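# Fold a skirt in half, waistband over hem

## Task

Fold the skirt in half so the waistband ends up on top, about aligned with the hem and barely overhanging it; the folded skirt must be fairly flat and entirely on the table, with its lower half flat, and it must stay that way without the robot holding it. Finish by releasing the cloth and moving the grippers away.

## Robot and tools

Robot: two arms, left_arm and right_arm, each ending in a two-finger gripper. The fingers point along the gripper's own +z axis and close along its y axis. The reported gripper position is the point between the finger pads, roughly 1 cm short of the fingertips.

Frames: result lines give each gripper's pose in one shared scene frame. Its origin sits on the table surface midway between the arms; +x runs out over the table, +z is up, and left_arm is on the +y side. The names left and right do not refer to image sides. Positions are in metres, orientation as a quaternion in w,x,y,z order. Printed positions may be somewhat wrong, especially when an arm reaches far.

Row layout (used by execute_actions and move): one flat list of 14 numbers, each between -1 and 1, always covering both arms even if one stays still. The first 7 belong to left_arm, the next 7 to right_arm, each as dx, dy, dz, rx, ry, rz, opening. dx..rz are an offset, not a pose: a change relative to the gripper's measured pose, expressed in that gripper's own axes. A value of 1.0 equals 0.6 m of travel or 180 degrees of turn; rx, ry, rz form a single rotation vector. Opening is absolute, not an offset: +1 means fully open (0.094 m), -1 means closed.

execute_actions(actions): a list of actions run one after another. Each action is a table of at most 15 rows; each row lasts one control step (1/30 s), and if fewer than 15 rows are given the final row repeats to fill 15 steps. Every row's offset is taken from the gripper pose at the start of that action, not from the previous row. For the first action in a call, that start is the last pose reported in this scene. An empty list just returns the current state and images.

move(target, speed, blocking): target is one 14-number row as above, offsets from the pose in the most recent result that showed one. Each gripper travels a straight line toward its target, both finishing together, taking 0.5 to 10 s; anything longer is cut off at 10 s before arrival. Rotation goes the short way. speed is each arm's top path speed in m/s, 0.002 to 0.5 (default 0.25), with turning capped at twice that in rad/s. Paths do not avoid obstacles or the other arm, grippers can lag, drift and overshoot the speed (more when an arm is almost straight). Faster contact and targets further past a surface mean harder impacts and pushing. Openings are sent when the move starts. blocking=false returns after 0.5 s while motion continues; until a result shows the move ended, other moves and action rows are refused, so use wait or stop first. The result adds a move: line saying how it ended (done, off_target, moving, held, fault) and which limits applied, plus each gripper's distance to its target. If only one arm is named, the other finished fine. held means a check blocked the final step; limits=paced means the sent pose was clipped; limits=held means some steps were blocked and the arm may then speed up sharply.

wait(seconds): 0 to 10 s, arms keep their last command; a running move continues and the wait ends early when it does. stop(): brakes a running move (needs stopping distance; fingers keep moving). zoom_image(camera, region): enlarges a region [x0, y0, x1, y1] in pixels, origin top-left, at most 504x504, of cam_high, cam_low, cam_left_wrist or cam_right_wrist (each 504x504). finished_scene(scene): ends the scene with the given number after the last command is held; irreversible, and the result reports success. Replying without any tool call ends everything.

Controller behaviour: each control step, the commanded pose is clipped to within 70 mm and 16 degrees of the measured pose, then damped inverse kinematics drives the joints, favouring position over orientation. Distant targets may need several actions; after an action the arm only continues to its last clipped pose. Hand target lines show the pose currently being driven toward. Arms tend to finish a centimetre or more low, and repeated zero offsets can let them sag further; to hold an arm, send the correction back to its desired pose in the first call of a reply and zeros afterwards, aiming higher if it still droops. Elbows stop just before full extension. A pose unreachable line means a clearance check altered or blocked that arm's command. Joint ranges (rad): waist -2.880 to 2.880, shoulder 0.000 to 3.142, elbow 0.000 to 3.019, wrist pitch -1.693 to 1.571, wrist yaw -1.571 to 1.571, wrist roll -2.094 to 2.094.

Gripping: grip_measured is the measured opening on the command scale (the last Joint positions value per arm is the opening in metres); readings can be off by about 1 mm per gripper. To hold cloth, command an opening below grip_measured: roughly 0.03 lower holds firmly, less holds lightly. Pad force is about 50 to 62 N, lower for very thin material.

Torques and heat: joint torque readings are raw drive outputs with offsets, friction and noise, nonzero even in air. Sustained loads heat motors, even while you think; a MOTOR HOT line appears from 85 °C, and at 100 °C the arm loses power and drops (OVER-TEMPERATURE FAULT). The robot keeps executing the last command while you compose replies.

Avoid: dropping or slipping the cloth, slamming or pressing hard into the table, collisions or pushing between the two arms (can end the scene), and cloth hanging off the table. Move smoothly and efficiently; release and retract before ending the scene.

Each tool is called after "Request:" as name(argument=value, ...), one argument or row to a line, values as JSON.

## Session

Request:
execute_actions(
  actions=[],
)

Scene clock: 0.00 s.
left_arm: end_effector_position=(+0.4559, +0.6306, +0.3231) grip_measured=+1.000 end_effector_quat_wxyz=(+0.280, +0.237, +0.930, +0.017) | right_arm: end_effector_position=(+0.8526, -0.3552, +0.1264) grip_measured=+1.000 end_effector_quat_wxyz=(-0.272, +0.723, -0.566, +0.288)
Joint positions: left_arm=[ 0.738  1.594  1.67  -1.265  0.433  1.118  0.094] | right_arm=[-0.074  2.362  2.222 -0.619 -0.073 -1.791  0.094]
Joint velocities: left_arm=[-0.005 -0.005  0.002 -0.022 -0.022  0.022  0.   ] | right_arm=[-0.015 -0.005 -0.007  0.012 -0.022  0.022  0.   ]
Joint torques (N m, as the arm reports them, + toward a larger angle): no reading
Motor temperatures (°C, as the motors report them): left_arm=[23 21 23 21 20 21] | right_arm=[21 20 20 22 22 22]
Hand target (left_arm): +0.460, +0.634, +0.343; +0.293, +0.241, +0.925, +0.034
Hand target (right_arm): +0.860, -0.355, +0.153; -0.285, +0.716, -0.560, +0.305

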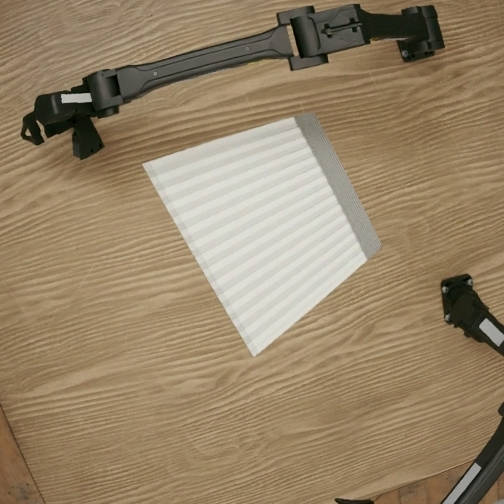

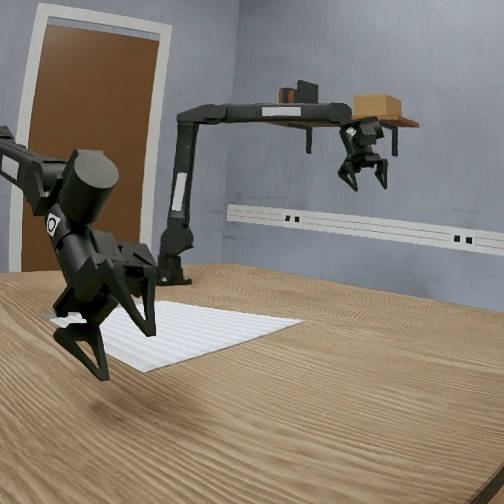

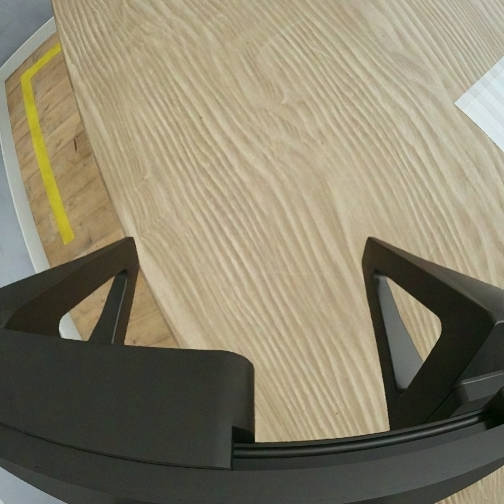

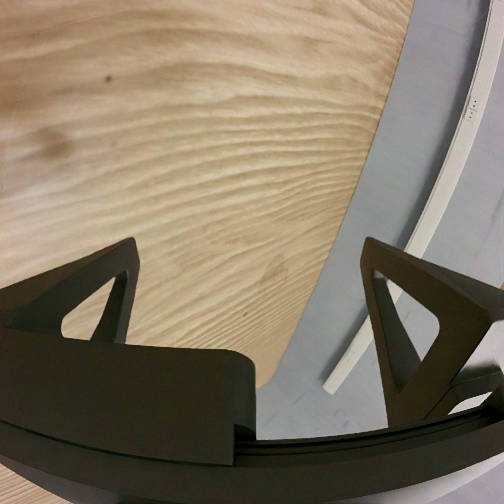

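Request:
move(
  target=[0.163,-1,0.145,0.115,0.144,0.224,0.2,-0.493,0.61,-0.653,-0.254,-0.052,-0.032,0.2],
)

Scene clock: 14.43 s.
left_arm: end_effector_position=(+0.1698, +0.1397, +0.0985) grip_measured=+0.202 end_effector_quat_wxyz=(-0.010, +0.577, +0.817, +0.001) | right_arm: end_effector_position=(+0.2734, -0.1697, +0.0943) grip_measured=+0.202 end_effector_quat_wxyz=(+0.004, +0.820, -0.572, +0.001)
Joint positions: left_arm=[-0.72   1.127  0.702 -1.167  0.     0.476  0.056] | right_arm=[ 0.478  1.416  0.94  -1.101  0.004 -1.381  0.056]
Joint velocities: left_arm=[-0.005  0.005 -0.007  0.007 -0.037 -0.066  0.   ] | right_arm=[-0.024  0.005  0.007 -0.002 -0.022  0.007 -0.001]
Joint torques (N m, as the arm reports them, + toward a larger angle): left_arm=[ 1.32 -3.21  9.41  0.83 -0.25  0.07] | right_arm=[ -0.77 -11.14   7.62  -0.4   -0.14   0.15]
Motor temperatures (°C, as the motors report them): left_arm=[23 22 27 21 20 21] | right_arm=[21 23 24 22 22 22]
Hand target (left_arm): +0.173, +0.136, +0.098; -0.003, +0.574, +0.819, +0.002
Hand target (right_arm): +0.270, -0.171, +0.098; +0.003, +0.816, -0.578, +0.001
Off the commanded pose (left_arm): 0.007 m, 1 deg.
Off the commanded pose (right_arm): 0.007 m, 0 deg.
move: done

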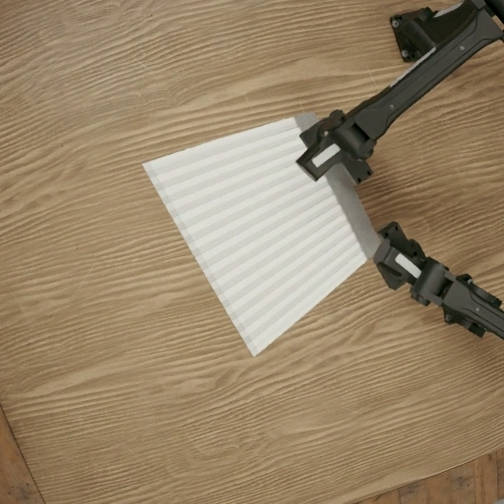

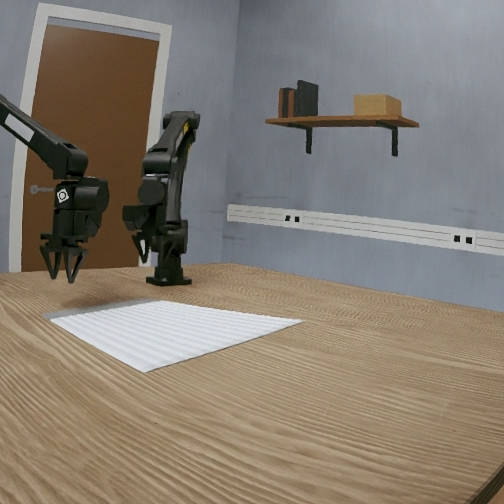

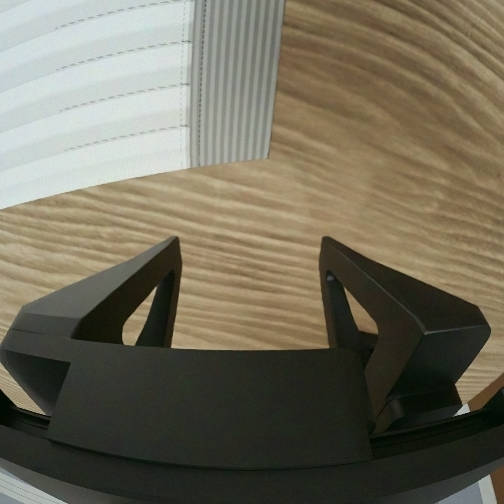

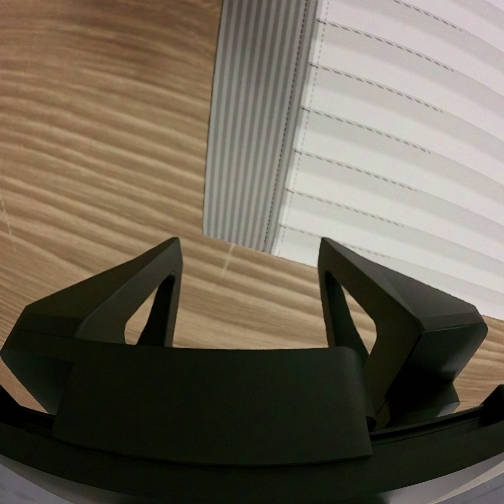

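Request:
move(
  target=[-0.08,-0.01,0.1,0,0,0.02,0.2,0,0.04,0.095,0,0,0.02,0.2],
)

Scene clock: 16.77 s.
left_arm: end_effector_position=(+0.1809, +0.0980, +0.0392) grip_measured=+0.202 end_effector_quat_wxyz=(-0.017, +0.601, +0.799, +0.003) | right_arm: end_effector_position=(+0.2519, -0.1827, +0.0389) grip_measured=+0.202 end_effector_quat_wxyz=(+0.006, +0.804, -0.595, -0.000)
Joint positions: left_arm=[-0.795  1.348  0.702 -0.959  0.     0.461  0.056] | right_arm=[ 0.478  1.444  0.798 -0.936  0.004 -1.324  0.056]
Joint velocities: left_arm=[-0.005 -0.005 -0.002  0.002  0.022 -0.066 -0.001] | right_arm=[-0.005  0.005  0.007  0.007  0.037  0.051 -0.001]
Joint torques (N m, as the arm reports them, + toward a larger angle): left_arm=[ 0.75 -5.07  7.9   0.79 -0.02  0.04] | right_arm=[-0.44 -8.43  7.07  0.81 -0.18  0.11]
Motor temperatures (°C, as the motors report them): left_arm=[23 22 26 21 20 21] | right_arm=[21 23 24 22 22 22]
Hand target (left_arm): +0.180, +0.093, +0.038; -0.010, +0.602, +0.798, +0.001
Hand target (right_arm): +0.251, -0.179, +0.037; +0.004, +0.802, -0.597, +0.001
Off the commanded pose (left_arm): 0.005 m, 1 deg.
Off the commanded pose (right_arm): 0.005 m, 0 deg.
move: done

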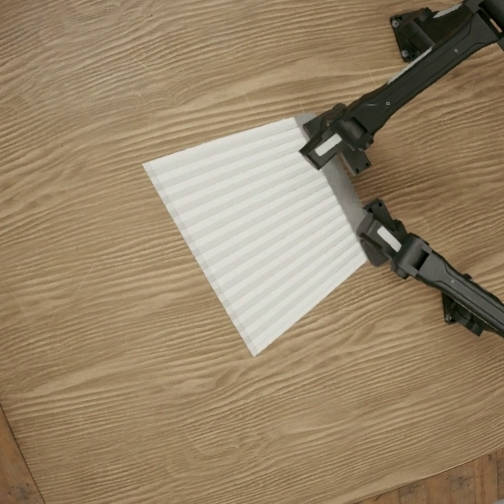

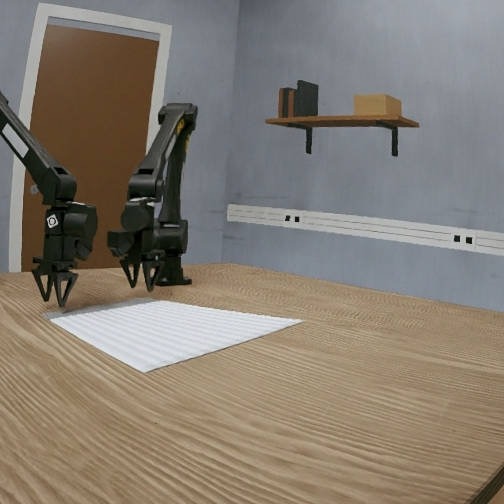

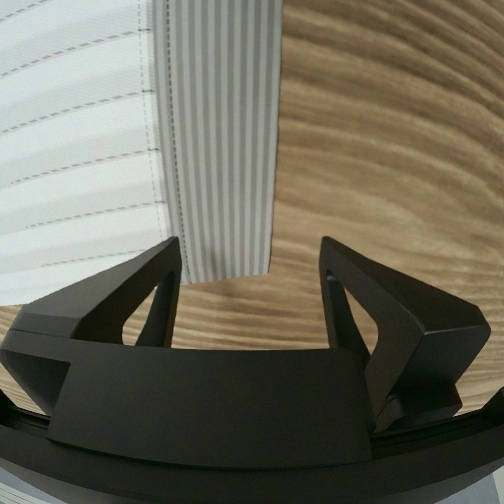

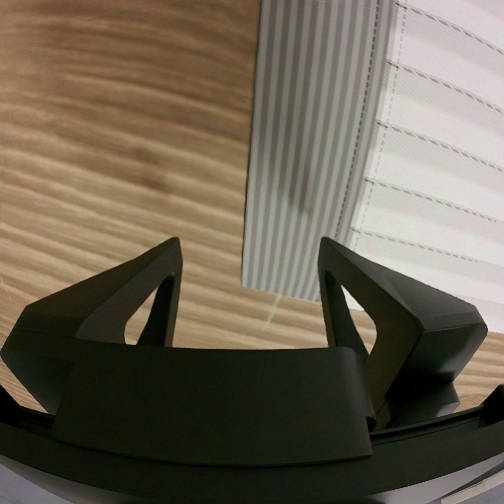

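Request:
move(
  target=[0.01,0,0.05,0,0,0,0.2,0.015,-0.012,0.05,0,0,0.02,0.2],
  speed=0.04,
)

Request:
move(
  target=[0,0,0.003,0,0,0,-1,0,0,0.003,0,0,0,-1],
)

Request:
move(
  target=[0,0.02,-0.09,0,0,0,-1,0,-0.02,-0.09,0,0,0,-1],
  speed=0.08,
)

Scene clock: 21.07 s.
left_arm: end_effector_position=(+0.1765, +0.1029, +0.0154) grip_measured=+0.202 end_effector_quat_wxyz=(-0.016, +0.601, +0.799, +0.003) | right_arm: end_effector_position=(+0.2600, -0.1828, +0.0198) grip_measured=+0.202 end_effector_quat_wxyz=(+0.002, +0.795, -0.607, +0.001)
Joint positions: left_arm=[-0.795  1.381  0.653 -0.874  0.     0.46   0.056] | right_arm=[ 0.465  1.493  0.787 -0.867  0.003 -1.308  0.056]
Joint velocities: left_arm=[-0.005 -0.015 -0.002  0.017  0.022 -0.007 -0.001] | right_arm=[-0.005 -0.005 -0.012 -0.002 -0.022  0.007 -0.   ]
Joint torques (N m, as the arm reports them, + toward a larger angle): left_arm=[ 2.35 -4.4   7.19  0.78 -0.09  0.26] | right_arm=[-2.73 -7.46  5.95  1.02 -0.04  0.25]
Motor temperatures (°C, as the motors report them): left_arm=[23 22 26 21 20 21] | right_arm=[21 23 23 22 22 22]
Hand target (left_arm): +0.179, +0.105, +0.009; -0.017, +0.601, +0.799, +0.003
Hand target (right_arm): +0.261, -0.190, +0.009; +0.007, +0.785, -0.620, -0.000
Off the commanded pose (left_arm): 0.007 m, 0 deg.
Off the commanded pose (right_arm): 0.013 m, 2 deg.
move: off_target (right_arm)

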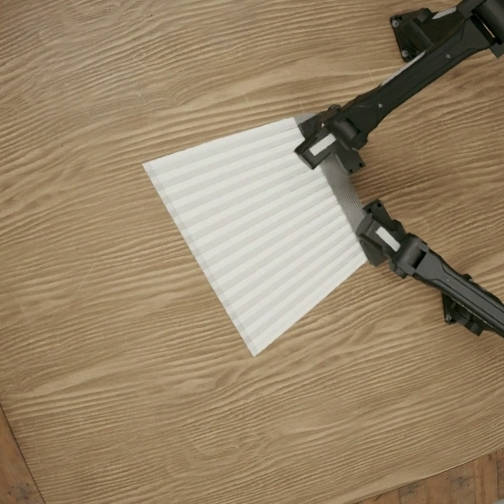

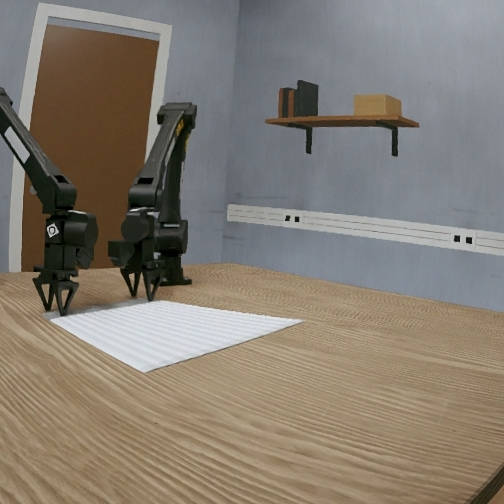

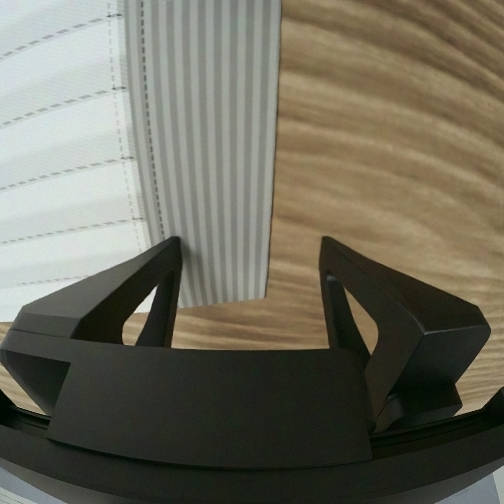

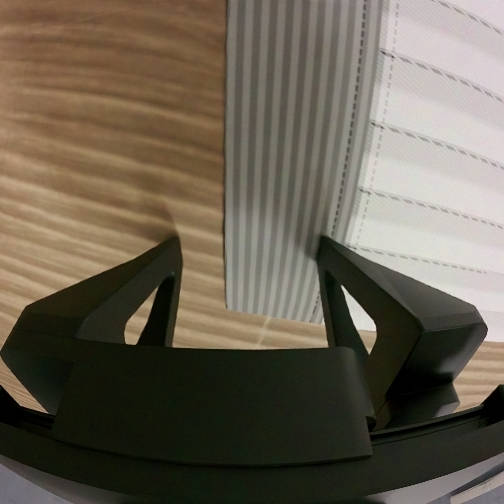

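Scene clock: 21.77 s.
left_arm: end_effector_position=(+0.1765, +0.1029, +0.0154) grip_measured=-0.991 end_effector_quat_wxyz=(-0.016, +0.601, +0.799, +0.003) | right_arm: end_effector_position=(+0.2600, -0.1828, +0.0198) grip_measured=-0.986 end_effector_quat_wxyz=(+0.002, +0.795, -0.607, +0.001)
Joint positions: left_arm=[-0.795  1.381  0.653 -0.874  0.     0.46   0.   ] | right_arm=[ 0.465  1.493  0.787 -0.867  0.003 -1.308  0.001]
Joint velocities: left_arm=[-0.005 -0.015 -0.002 -0.007  0.095  0.037 -0.   ] | right_arm=[-0.005 -0.015  0.007 -0.007  0.037  0.007  0.   ]
Joint torques (N m, as the arm reports them, + toward a larger angle): left_arm=[ 1.7  -5.2   7.47  0.39 -0.08  0.16] | right_arm=[-1.01 -9.55  6.84  0.46 -0.21  0.04]
Motor temperatures (°C, as the motors report them): left_arm=[23 22 26 21 20 21] | right_arm=[21 23 23 22 22 22]
Hand target (left_arm): +0.176, +0.103, +0.014; -0.016, +0.601, +0.799, +0.003
Hand target (right_arm): +0.260, -0.183, +0.018; +0.002, +0.795, -0.607, +0.001
Off the commanded pose (left_arm): 0.002 m, 0 deg.
Off the commanded pose (right_arm): 0.002 m, 0 deg.
move: done

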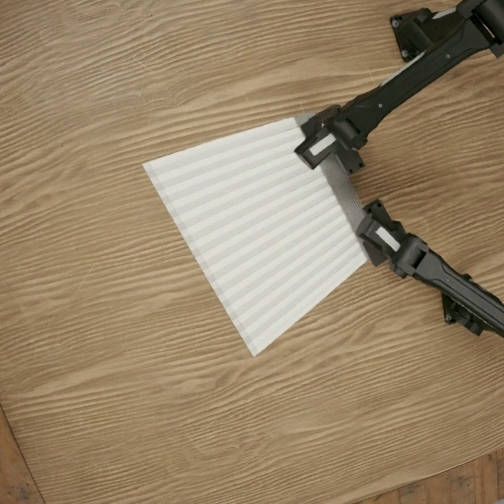

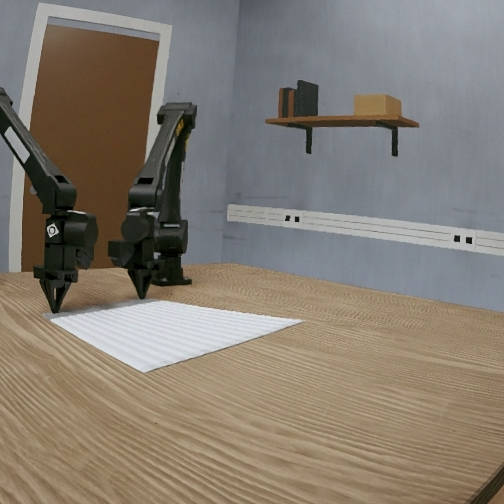

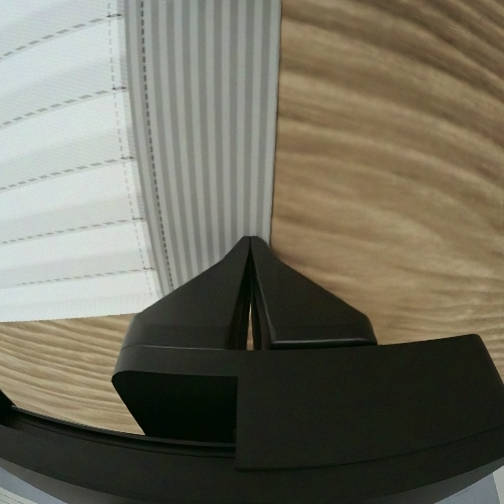

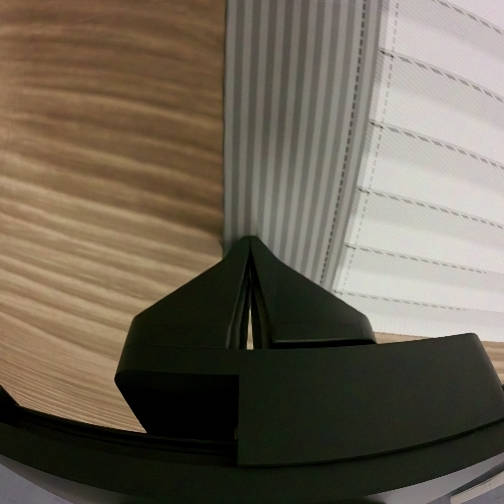

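Scene clock: 22.83 s.
left_arm: end_effector_position=(+0.1702, +0.1174, +0.0480) grip_measured=-0.991 end_effector_quat_wxyz=(-0.042, +0.603, +0.797, +0.007) | right_arm: end_effector_position=(+0.2508, -0.1883, +0.0548) grip_measured=-0.986 end_effector_quat_wxyz=(+0.025, +0.795, -0.606, -0.009)
Joint positions: left_arm=[-0.777  1.308  0.691 -1.04   0.     0.484  0.   ] | right_arm=[ 0.465  1.432  0.835 -1.027  0.003 -1.308  0.001]
Joint velocities: left_arm=[-0.005 -0.015 -0.012 -0.002 -0.022  0.022  0.001] | right_arm=[ 0.015 -0.015  0.007  0.007 -0.007 -0.022  0.001]
Joint torques (N m, as the arm reports them, + toward a larger angle): left_arm=[ 2.92 -6.32 12.79 -0.47 -0.15  0.27] | right_arm=[ -2.06 -10.87  11.08  -0.37  -0.11  -0.09]
Motor temperatures (°C, as the motors report them): left_arm=[23 22 26 21 20 21] | right_arm=[21 22 23 22 22 22]
Hand target (left_arm): +0.188, +0.106, +0.069; -0.015, +0.601, +0.799, +0.003
Hand target (right_arm): +0.270, -0.180, +0.075; +0.001, +0.795, -0.607, +0.001
Off the commanded pose (left_arm): 0.031 m, 3 deg.
Off the commanded pose (right_arm): 0.030 m, 3 deg.
move: off_target (left_arm, right_arm)

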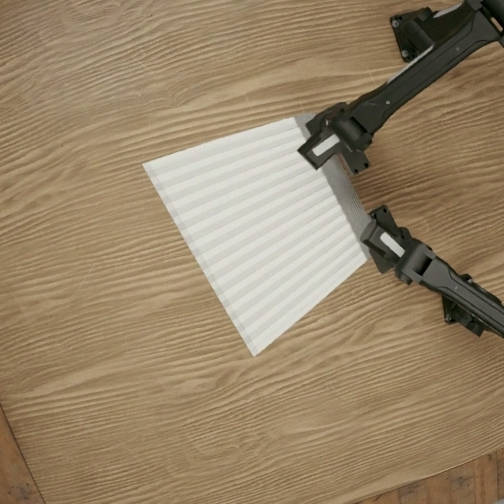

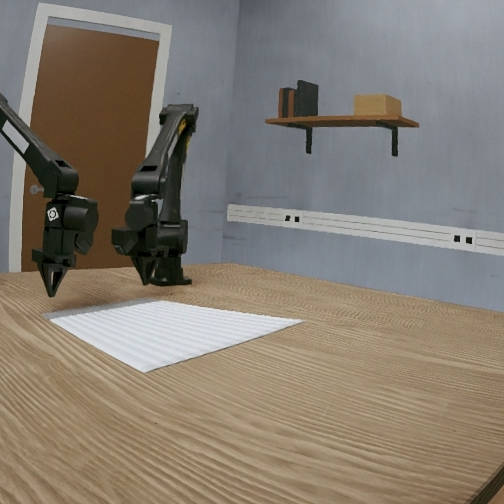

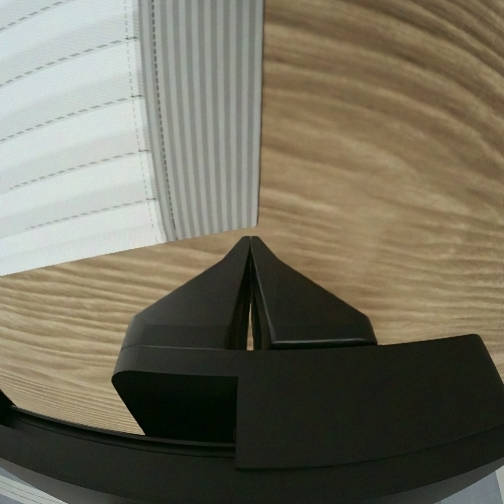

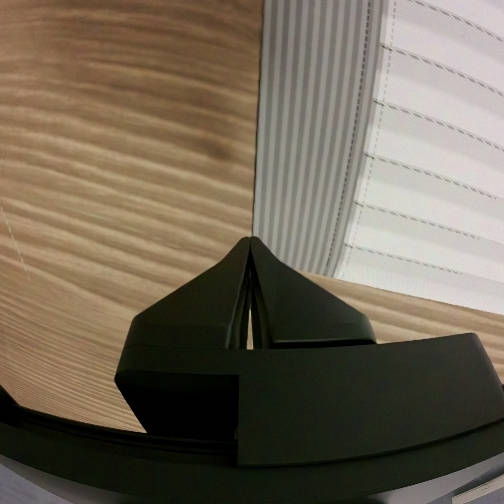

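Request:
move(
  target=[-0.032,0.01,0.075,-0.012,-0.024,0,0.2,-0.003,-0.025,0.088,0.016,-0.005,0,0.2],
  speed=0.05,
)

Request:
move(
  target=[0,0,0.015,0,0,0,-1,0,0,0.015,0,0,0,-1],
)

Scene clock: 27.83 s.
left_arm: end_effector_position=(+0.1807, +0.1063, +0.0130) grip_measured=+0.198 end_effector_quat_wxyz=(-0.001, +0.600, +0.800, +0.000) | right_arm: end_effector_position=(+0.2662, -0.1792, +0.0186) grip_measured=+0.198 end_effector_quat_wxyz=(-0.010, +0.795, -0.607, +0.006)
Joint positions: left_arm=[-0.777  1.368  0.633 -0.838  0.     0.476  0.056] | right_arm=[ 0.465  1.498  0.789 -0.839  0.003 -1.308  0.056]
Joint velocities: left_arm=[ 0.015 -0.005  0.002 -0.012  0.022 -0.007  0.001] | right_arm=[-0.005 -0.015 -0.002  0.007 -0.125 -0.022  0.001]
Joint torques (N m, as the arm reports them, + toward a larger angle): left_arm=[ 0.86 -3.44  6.68  1.63 -0.01  0.13] | right_arm=[-1.66 -6.1   5.77  1.46 -0.25 -0.08]
Motor temperatures (°C, as the motors report them): left_arm=[23 22 27 21 20 21] | right_arm=[21 22 24 22 22 22]
Hand target (left_arm): +0.178, +0.104, +0.002; -0.001, +0.603, +0.797, -0.001
Hand target (right_arm): +0.262, -0.184, +0.002; +0.000, +0.795, -0.607, +0.000
Off the commanded pose (left_arm): 0.012 m, 0 deg.
Off the commanded pose (right_arm): 0.018 m, 1 deg.
move: off_target (left_arm, right_arm)

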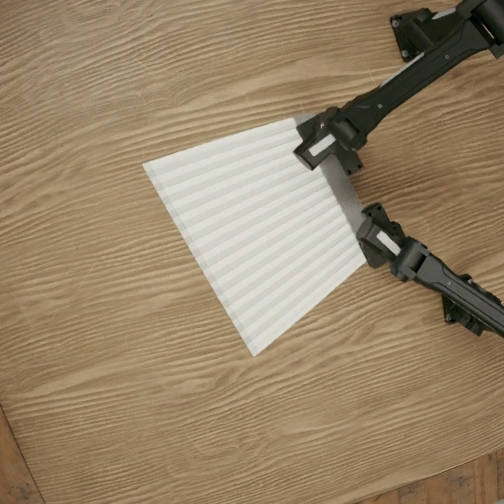

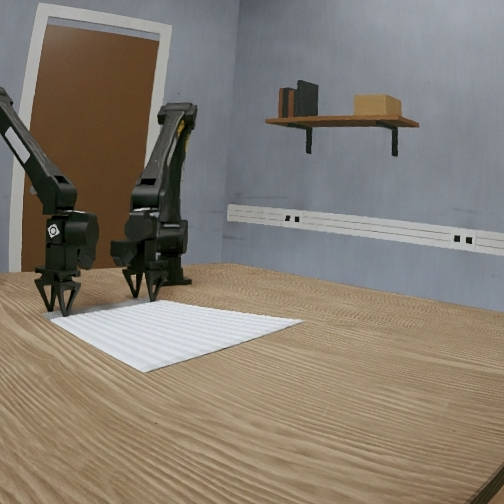

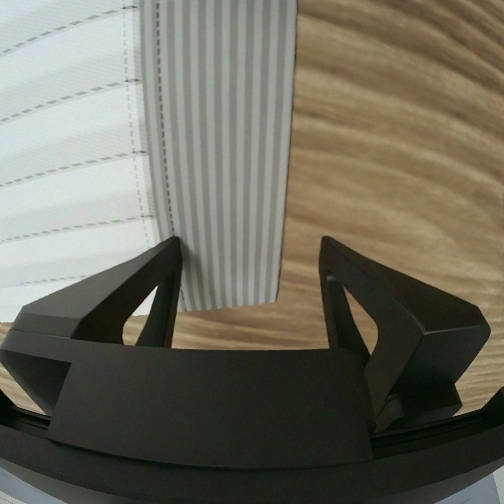

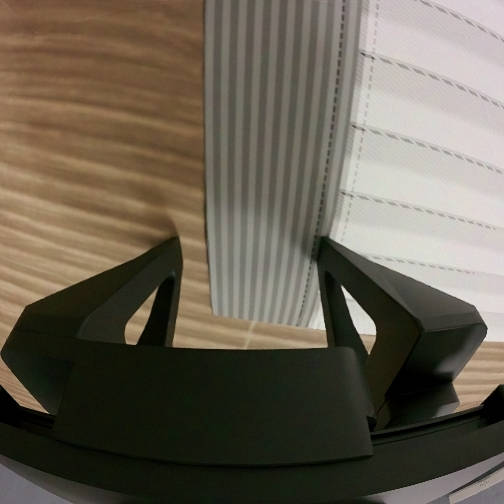

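Scene clock: 28.53 s.
left_arm: end_effector_position=(+0.1812, +0.1063, +0.0131) grip_measured=-0.991 end_effector_quat_wxyz=(-0.000, +0.600, +0.800, +0.001) | right_arm: end_effector_position=(+0.2677, -0.1784, +0.0199) grip_measured=-0.986 end_effector_quat_wxyz=(-0.014, +0.795, -0.607, +0.008)
Joint positions: left_arm=[-0.777  1.368  0.633 -0.837 -0.002  0.476  0.   ] | right_arm=[ 0.465  1.494  0.789 -0.833  0.004 -1.308  0.001]
Joint velocities: left_arm=[-0.015 -0.005 -0.002 -0.002  0.066  0.007 -0.001] | right_arm=[ 0.005 -0.015 -0.002 -0.007  0.007 -0.051 -0.   ]
Joint torques (N m, as the arm reports them, + toward a larger angle): left_arm=[ 1.65 -3.9   6.76  1.27  0.01  0.16] | right_arm=[-0.89 -6.6   6.3   0.96 -0.11  0.03]
Motor temperatures (°C, as the motors report them): left_arm=[23 22 27 21 20 21] | right_arm=[21 22 24 22 22 22]
Hand target (left_arm): +0.181, +0.107, +0.004; -0.001, +0.600, +0.800, +0.000
Hand target (right_arm): +0.266, -0.179, +0.010; -0.010, +0.795, -0.607, +0.006
Off the commanded pose (left_arm): 0.009 m, 0 deg.
Off the commanded pose (right_arm): 0.010 m, 1 deg.
move: done

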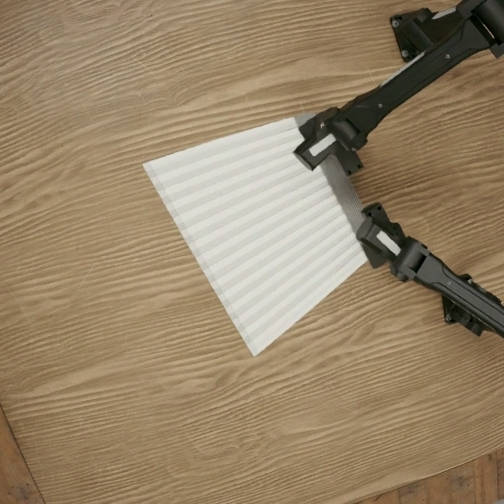

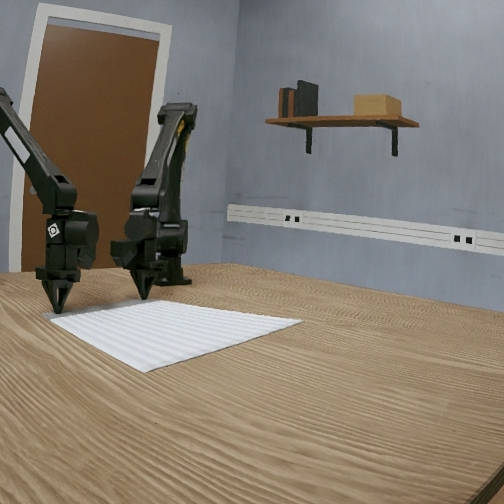

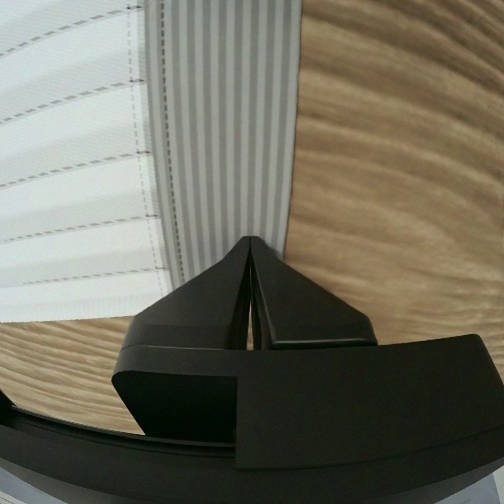

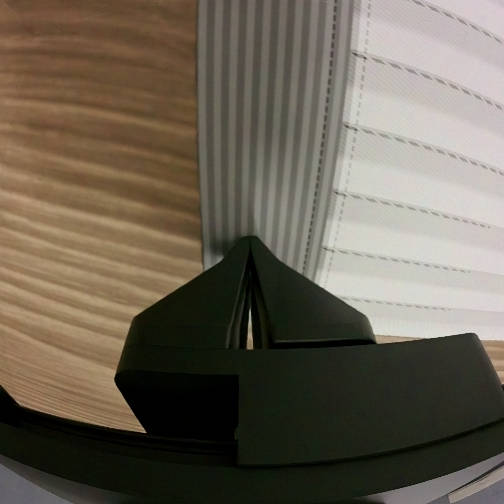

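Request:
move(
  target=[0,-0.02,-0.05,-0.13,0,0,0.2,0,0.03,-0.04,0.12,0,0,0.2],
)

Request:
execute_actions(
  actions=[
    [[0,-0.01,0.035,0,0,0,0.2,0,0.01,0.035,0,0,0,0.2]],
    [[0,-0.005,0.035,0,0,0,0,0,0.005,0.035,0,0,0,0]],
    [[0,0,0.035,0,0,0,-0.2,0,0,0.035,0,0,0,-0.2]],
    [[0,0,0.035,0,0,0,-0.4,0,0,0.035,0,0,0,-0.4]],
  ],
)

Scene clock: 33.77 s.
left_arm: end_effector_position=(+0.1707, +0.1071, +0.0383) grip_measured=+0.198 end_effector_quat_wxyz=(+0.105, +0.591, +0.782, +0.169) | right_arm: end_effector_position=(+0.2501, -0.1873, +0.0421) grip_measured=+0.198 end_effector_quat_wxyz=(-0.155, +0.781, -0.593, +0.117)
Joint positions: left_arm=[-1.034  1.259  0.575 -0.829 -0.397  0.238  0.056] | right_arm=[ 0.527  1.21   0.534 -0.522  0.12  -1.273  0.056]
Joint velocities: left_arm=[-0.005 -0.005  0.007 -0.007  0.007 -0.081 -0.001] | right_arm=[ 0.005  0.005 -0.012 -0.012  0.037 -0.037  0.001]
Joint torques (N m, as the arm reports them, + toward a larger angle): left_arm=[ 0.7  -5.76  7.67  0.75 -0.63  0.03] | right_arm=[ 0.06 -6.49  7.33  1.55 -0.04  0.12]
Motor temperatures (°C, as the motors report them): left_arm=[23 22 26 21 20 21] | right_arm=[21 22 23 22 22 22]
Hand target (left_arm): +0.170, +0.103, +0.043; +0.121, +0.588, +0.783, +0.164
Hand target (right_arm): +0.249, -0.183, +0.044; -0.164, +0.779, -0.594, +0.119
Off the commanded pose (left_arm): 0.006 m, 2 deg.
Off the commanded pose (right_arm): 0.004 m, 1 deg.
move: done

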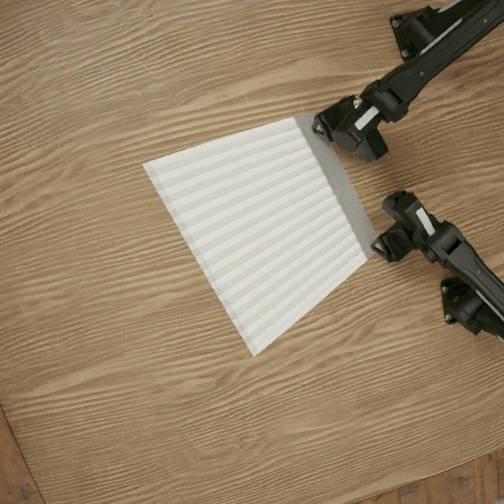

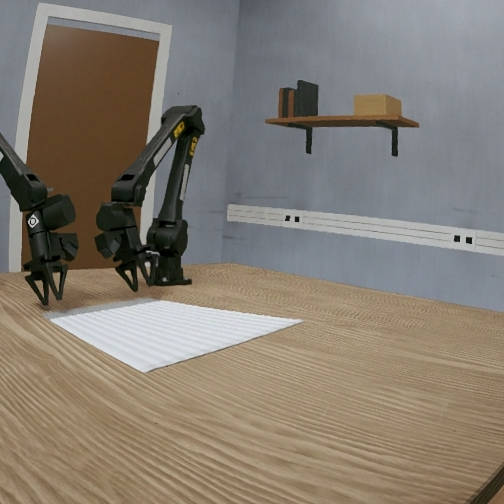

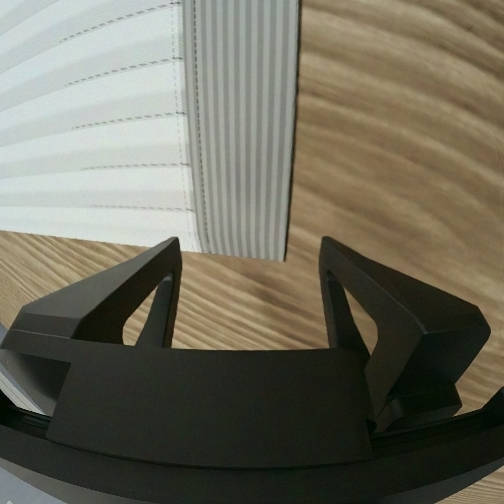

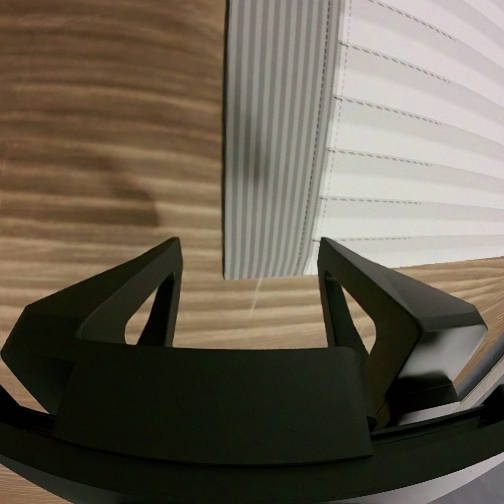

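Scene clock: 35.77 s.
left_arm: end_effector_position=(+0.1877, +0.0893, +0.0167) grip_measured=-0.399 end_effector_quat_wxyz=(+0.152, +0.599, +0.771, +0.155) | right_arm: end_effector_position=(+0.2863, -0.1638, +0.0238) grip_measured=-0.398 end_effector_quat_wxyz=(-0.218, +0.766, -0.587, +0.141)
Joint positions: left_arm=[-1.017  1.319  0.538 -0.616 -0.404  0.305  0.028] | right_arm=[ 0.527  1.336  0.522 -0.245  0.124 -1.274  0.028]
Joint velocities: left_arm=[-0.005 -0.005  0.002 -0.012 -0.051 -0.022  0.   ] | right_arm=[ 0.015 -0.015  0.007  0.012  0.007 -0.095  0.001]
Joint torques (N m, as the arm reports them, + toward a larger angle): left_arm=[ 3.19 -1.71  6.43  1.65 -0.15  0.17] | right_arm=[-2.56 -3.48  7.15  1.39 -0.27  0.01]
Motor temperatures (°C, as the motors report them): left_arm=[23 22 26 21 20 21] | right_arm=[21 22 23 22 22 22]
Hand target (left_arm): +0.189, +0.098, +0.001; +0.137, +0.597, +0.775, +0.159
Hand target (right_arm): +0.284, -0.168, +0.007; -0.200, +0.771, -0.589, +0.134
Off the commanded pose (left_arm): 0.019 m, 2 deg.
Off the commanded pose (right_arm): 0.018 m, 2 deg.

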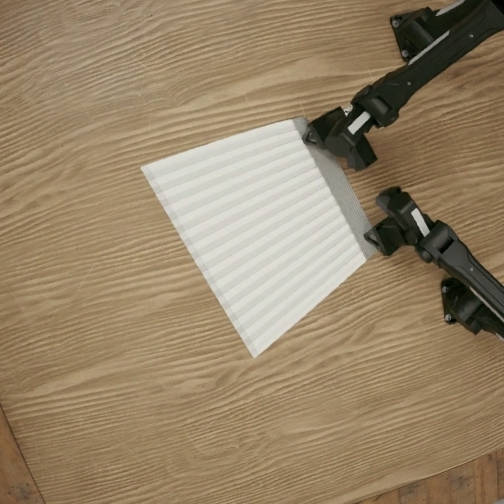

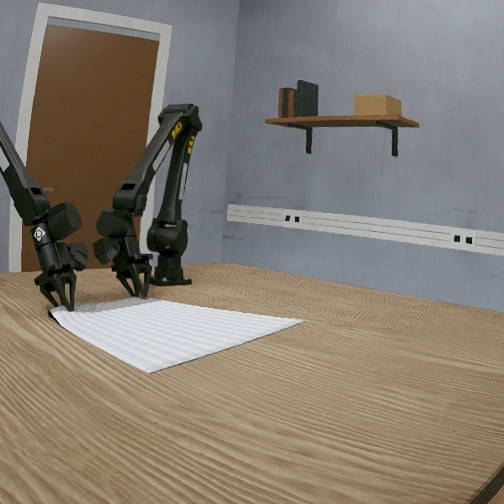

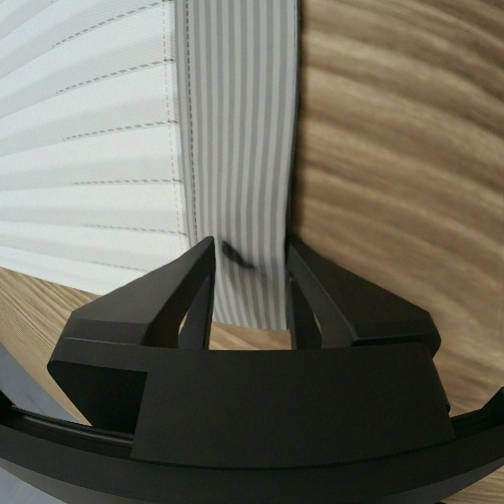

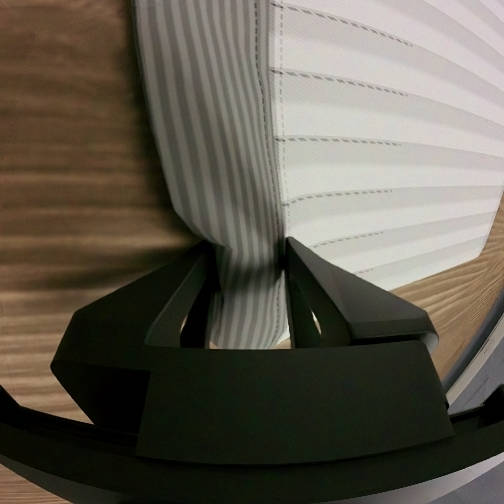

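It catches now.

Request:
execute_actions(
  actions=[
    [[0,0.025,0.035,0,0,0,-0.45,0,0.015,0.025,0,0,0,-0.6]],
    [[0,0.01,0.035,0,0,0,-0.6,0,0.015,0.025,0,0,0,-0.8]],
    [[0,0,0.03,0,0,0,-0.8,0,0.015,0.025,0,0,0,-1]],
    [[0,-0.01,0.03,0,0,0,-1,0,0,0,0,0,0,-1]],
  ],
)

Scene clock: 39.73 s.
left_arm: end_effector_position=(+0.2308, +0.0790, +0.0136) grip_measured=-0.956 end_effector_quat_wxyz=(+0.207, +0.591, +0.765, +0.152) | right_arm: end_effector_position=(+0.3085, -0.1525, +0.0202) grip_measured=-0.949 end_effector_quat_wxyz=(-0.263, +0.751, -0.583, +0.165)
Joint positions: left_arm=[-0.925  1.365  0.534 -0.413 -0.411  0.424  0.002] | right_arm=[ 0.527  1.398  0.513 -0.069  0.142 -1.274  0.002]
Joint velocities: left_arm=[-0.005 -0.024 -0.017 -0.017 -0.022  0.051 -0.001] | right_arm=[-0.005 -0.015 -0.012  0.007 -0.007  0.037  0.   ]
Joint torques (N m, as the arm reports them, + toward a larger angle): left_arm=[ 1.99 -2.04  6.64  1.84  0.37  0.17] | right_arm=[-1.27 -6.83  6.63  0.98 -0.09 -0.01]
Motor temperatures (°C, as the motors report them): left_arm=[23 22 26 21 20 21] | right_arm=[21 22 23 22 22 22]
Hand target (left_arm): +0.227, +0.082, -0.004; +0.192, +0.596, +0.765, +0.149
Hand target (right_arm): +0.308, -0.152, +0.019; -0.262, +0.751, -0.583, +0.163
Off the commanded pose (left_arm): 0.019 m, 2 deg.
Off the commanded pose (right_arm): 0.001 m, 0 deg.

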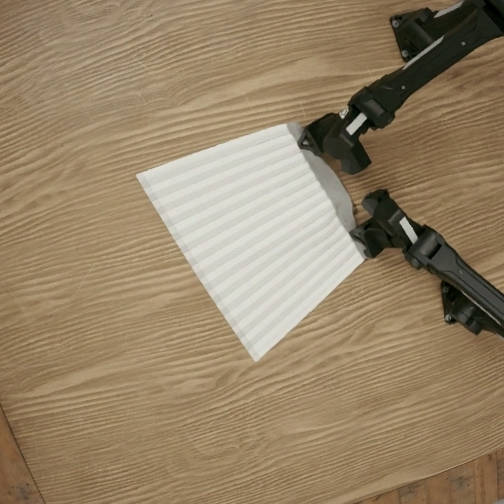

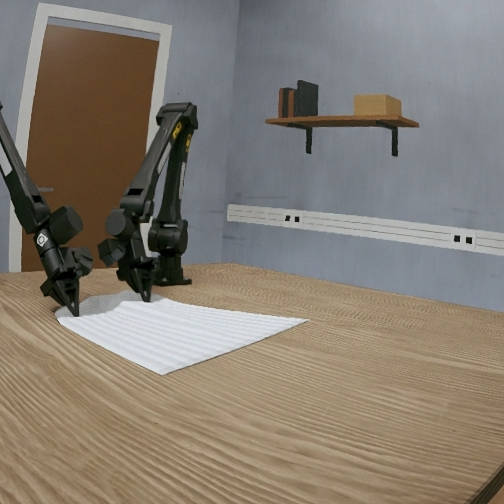

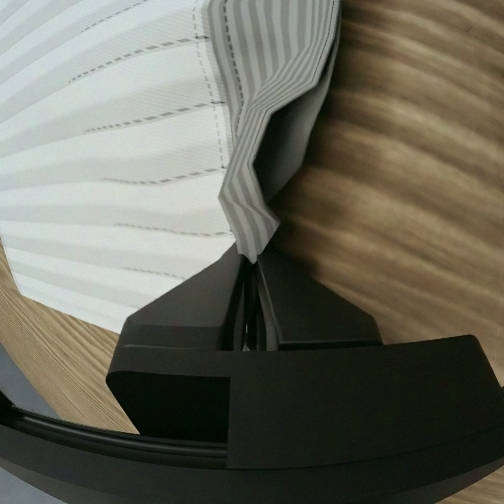

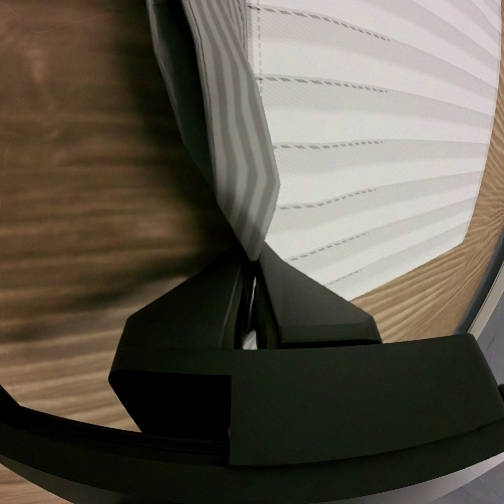

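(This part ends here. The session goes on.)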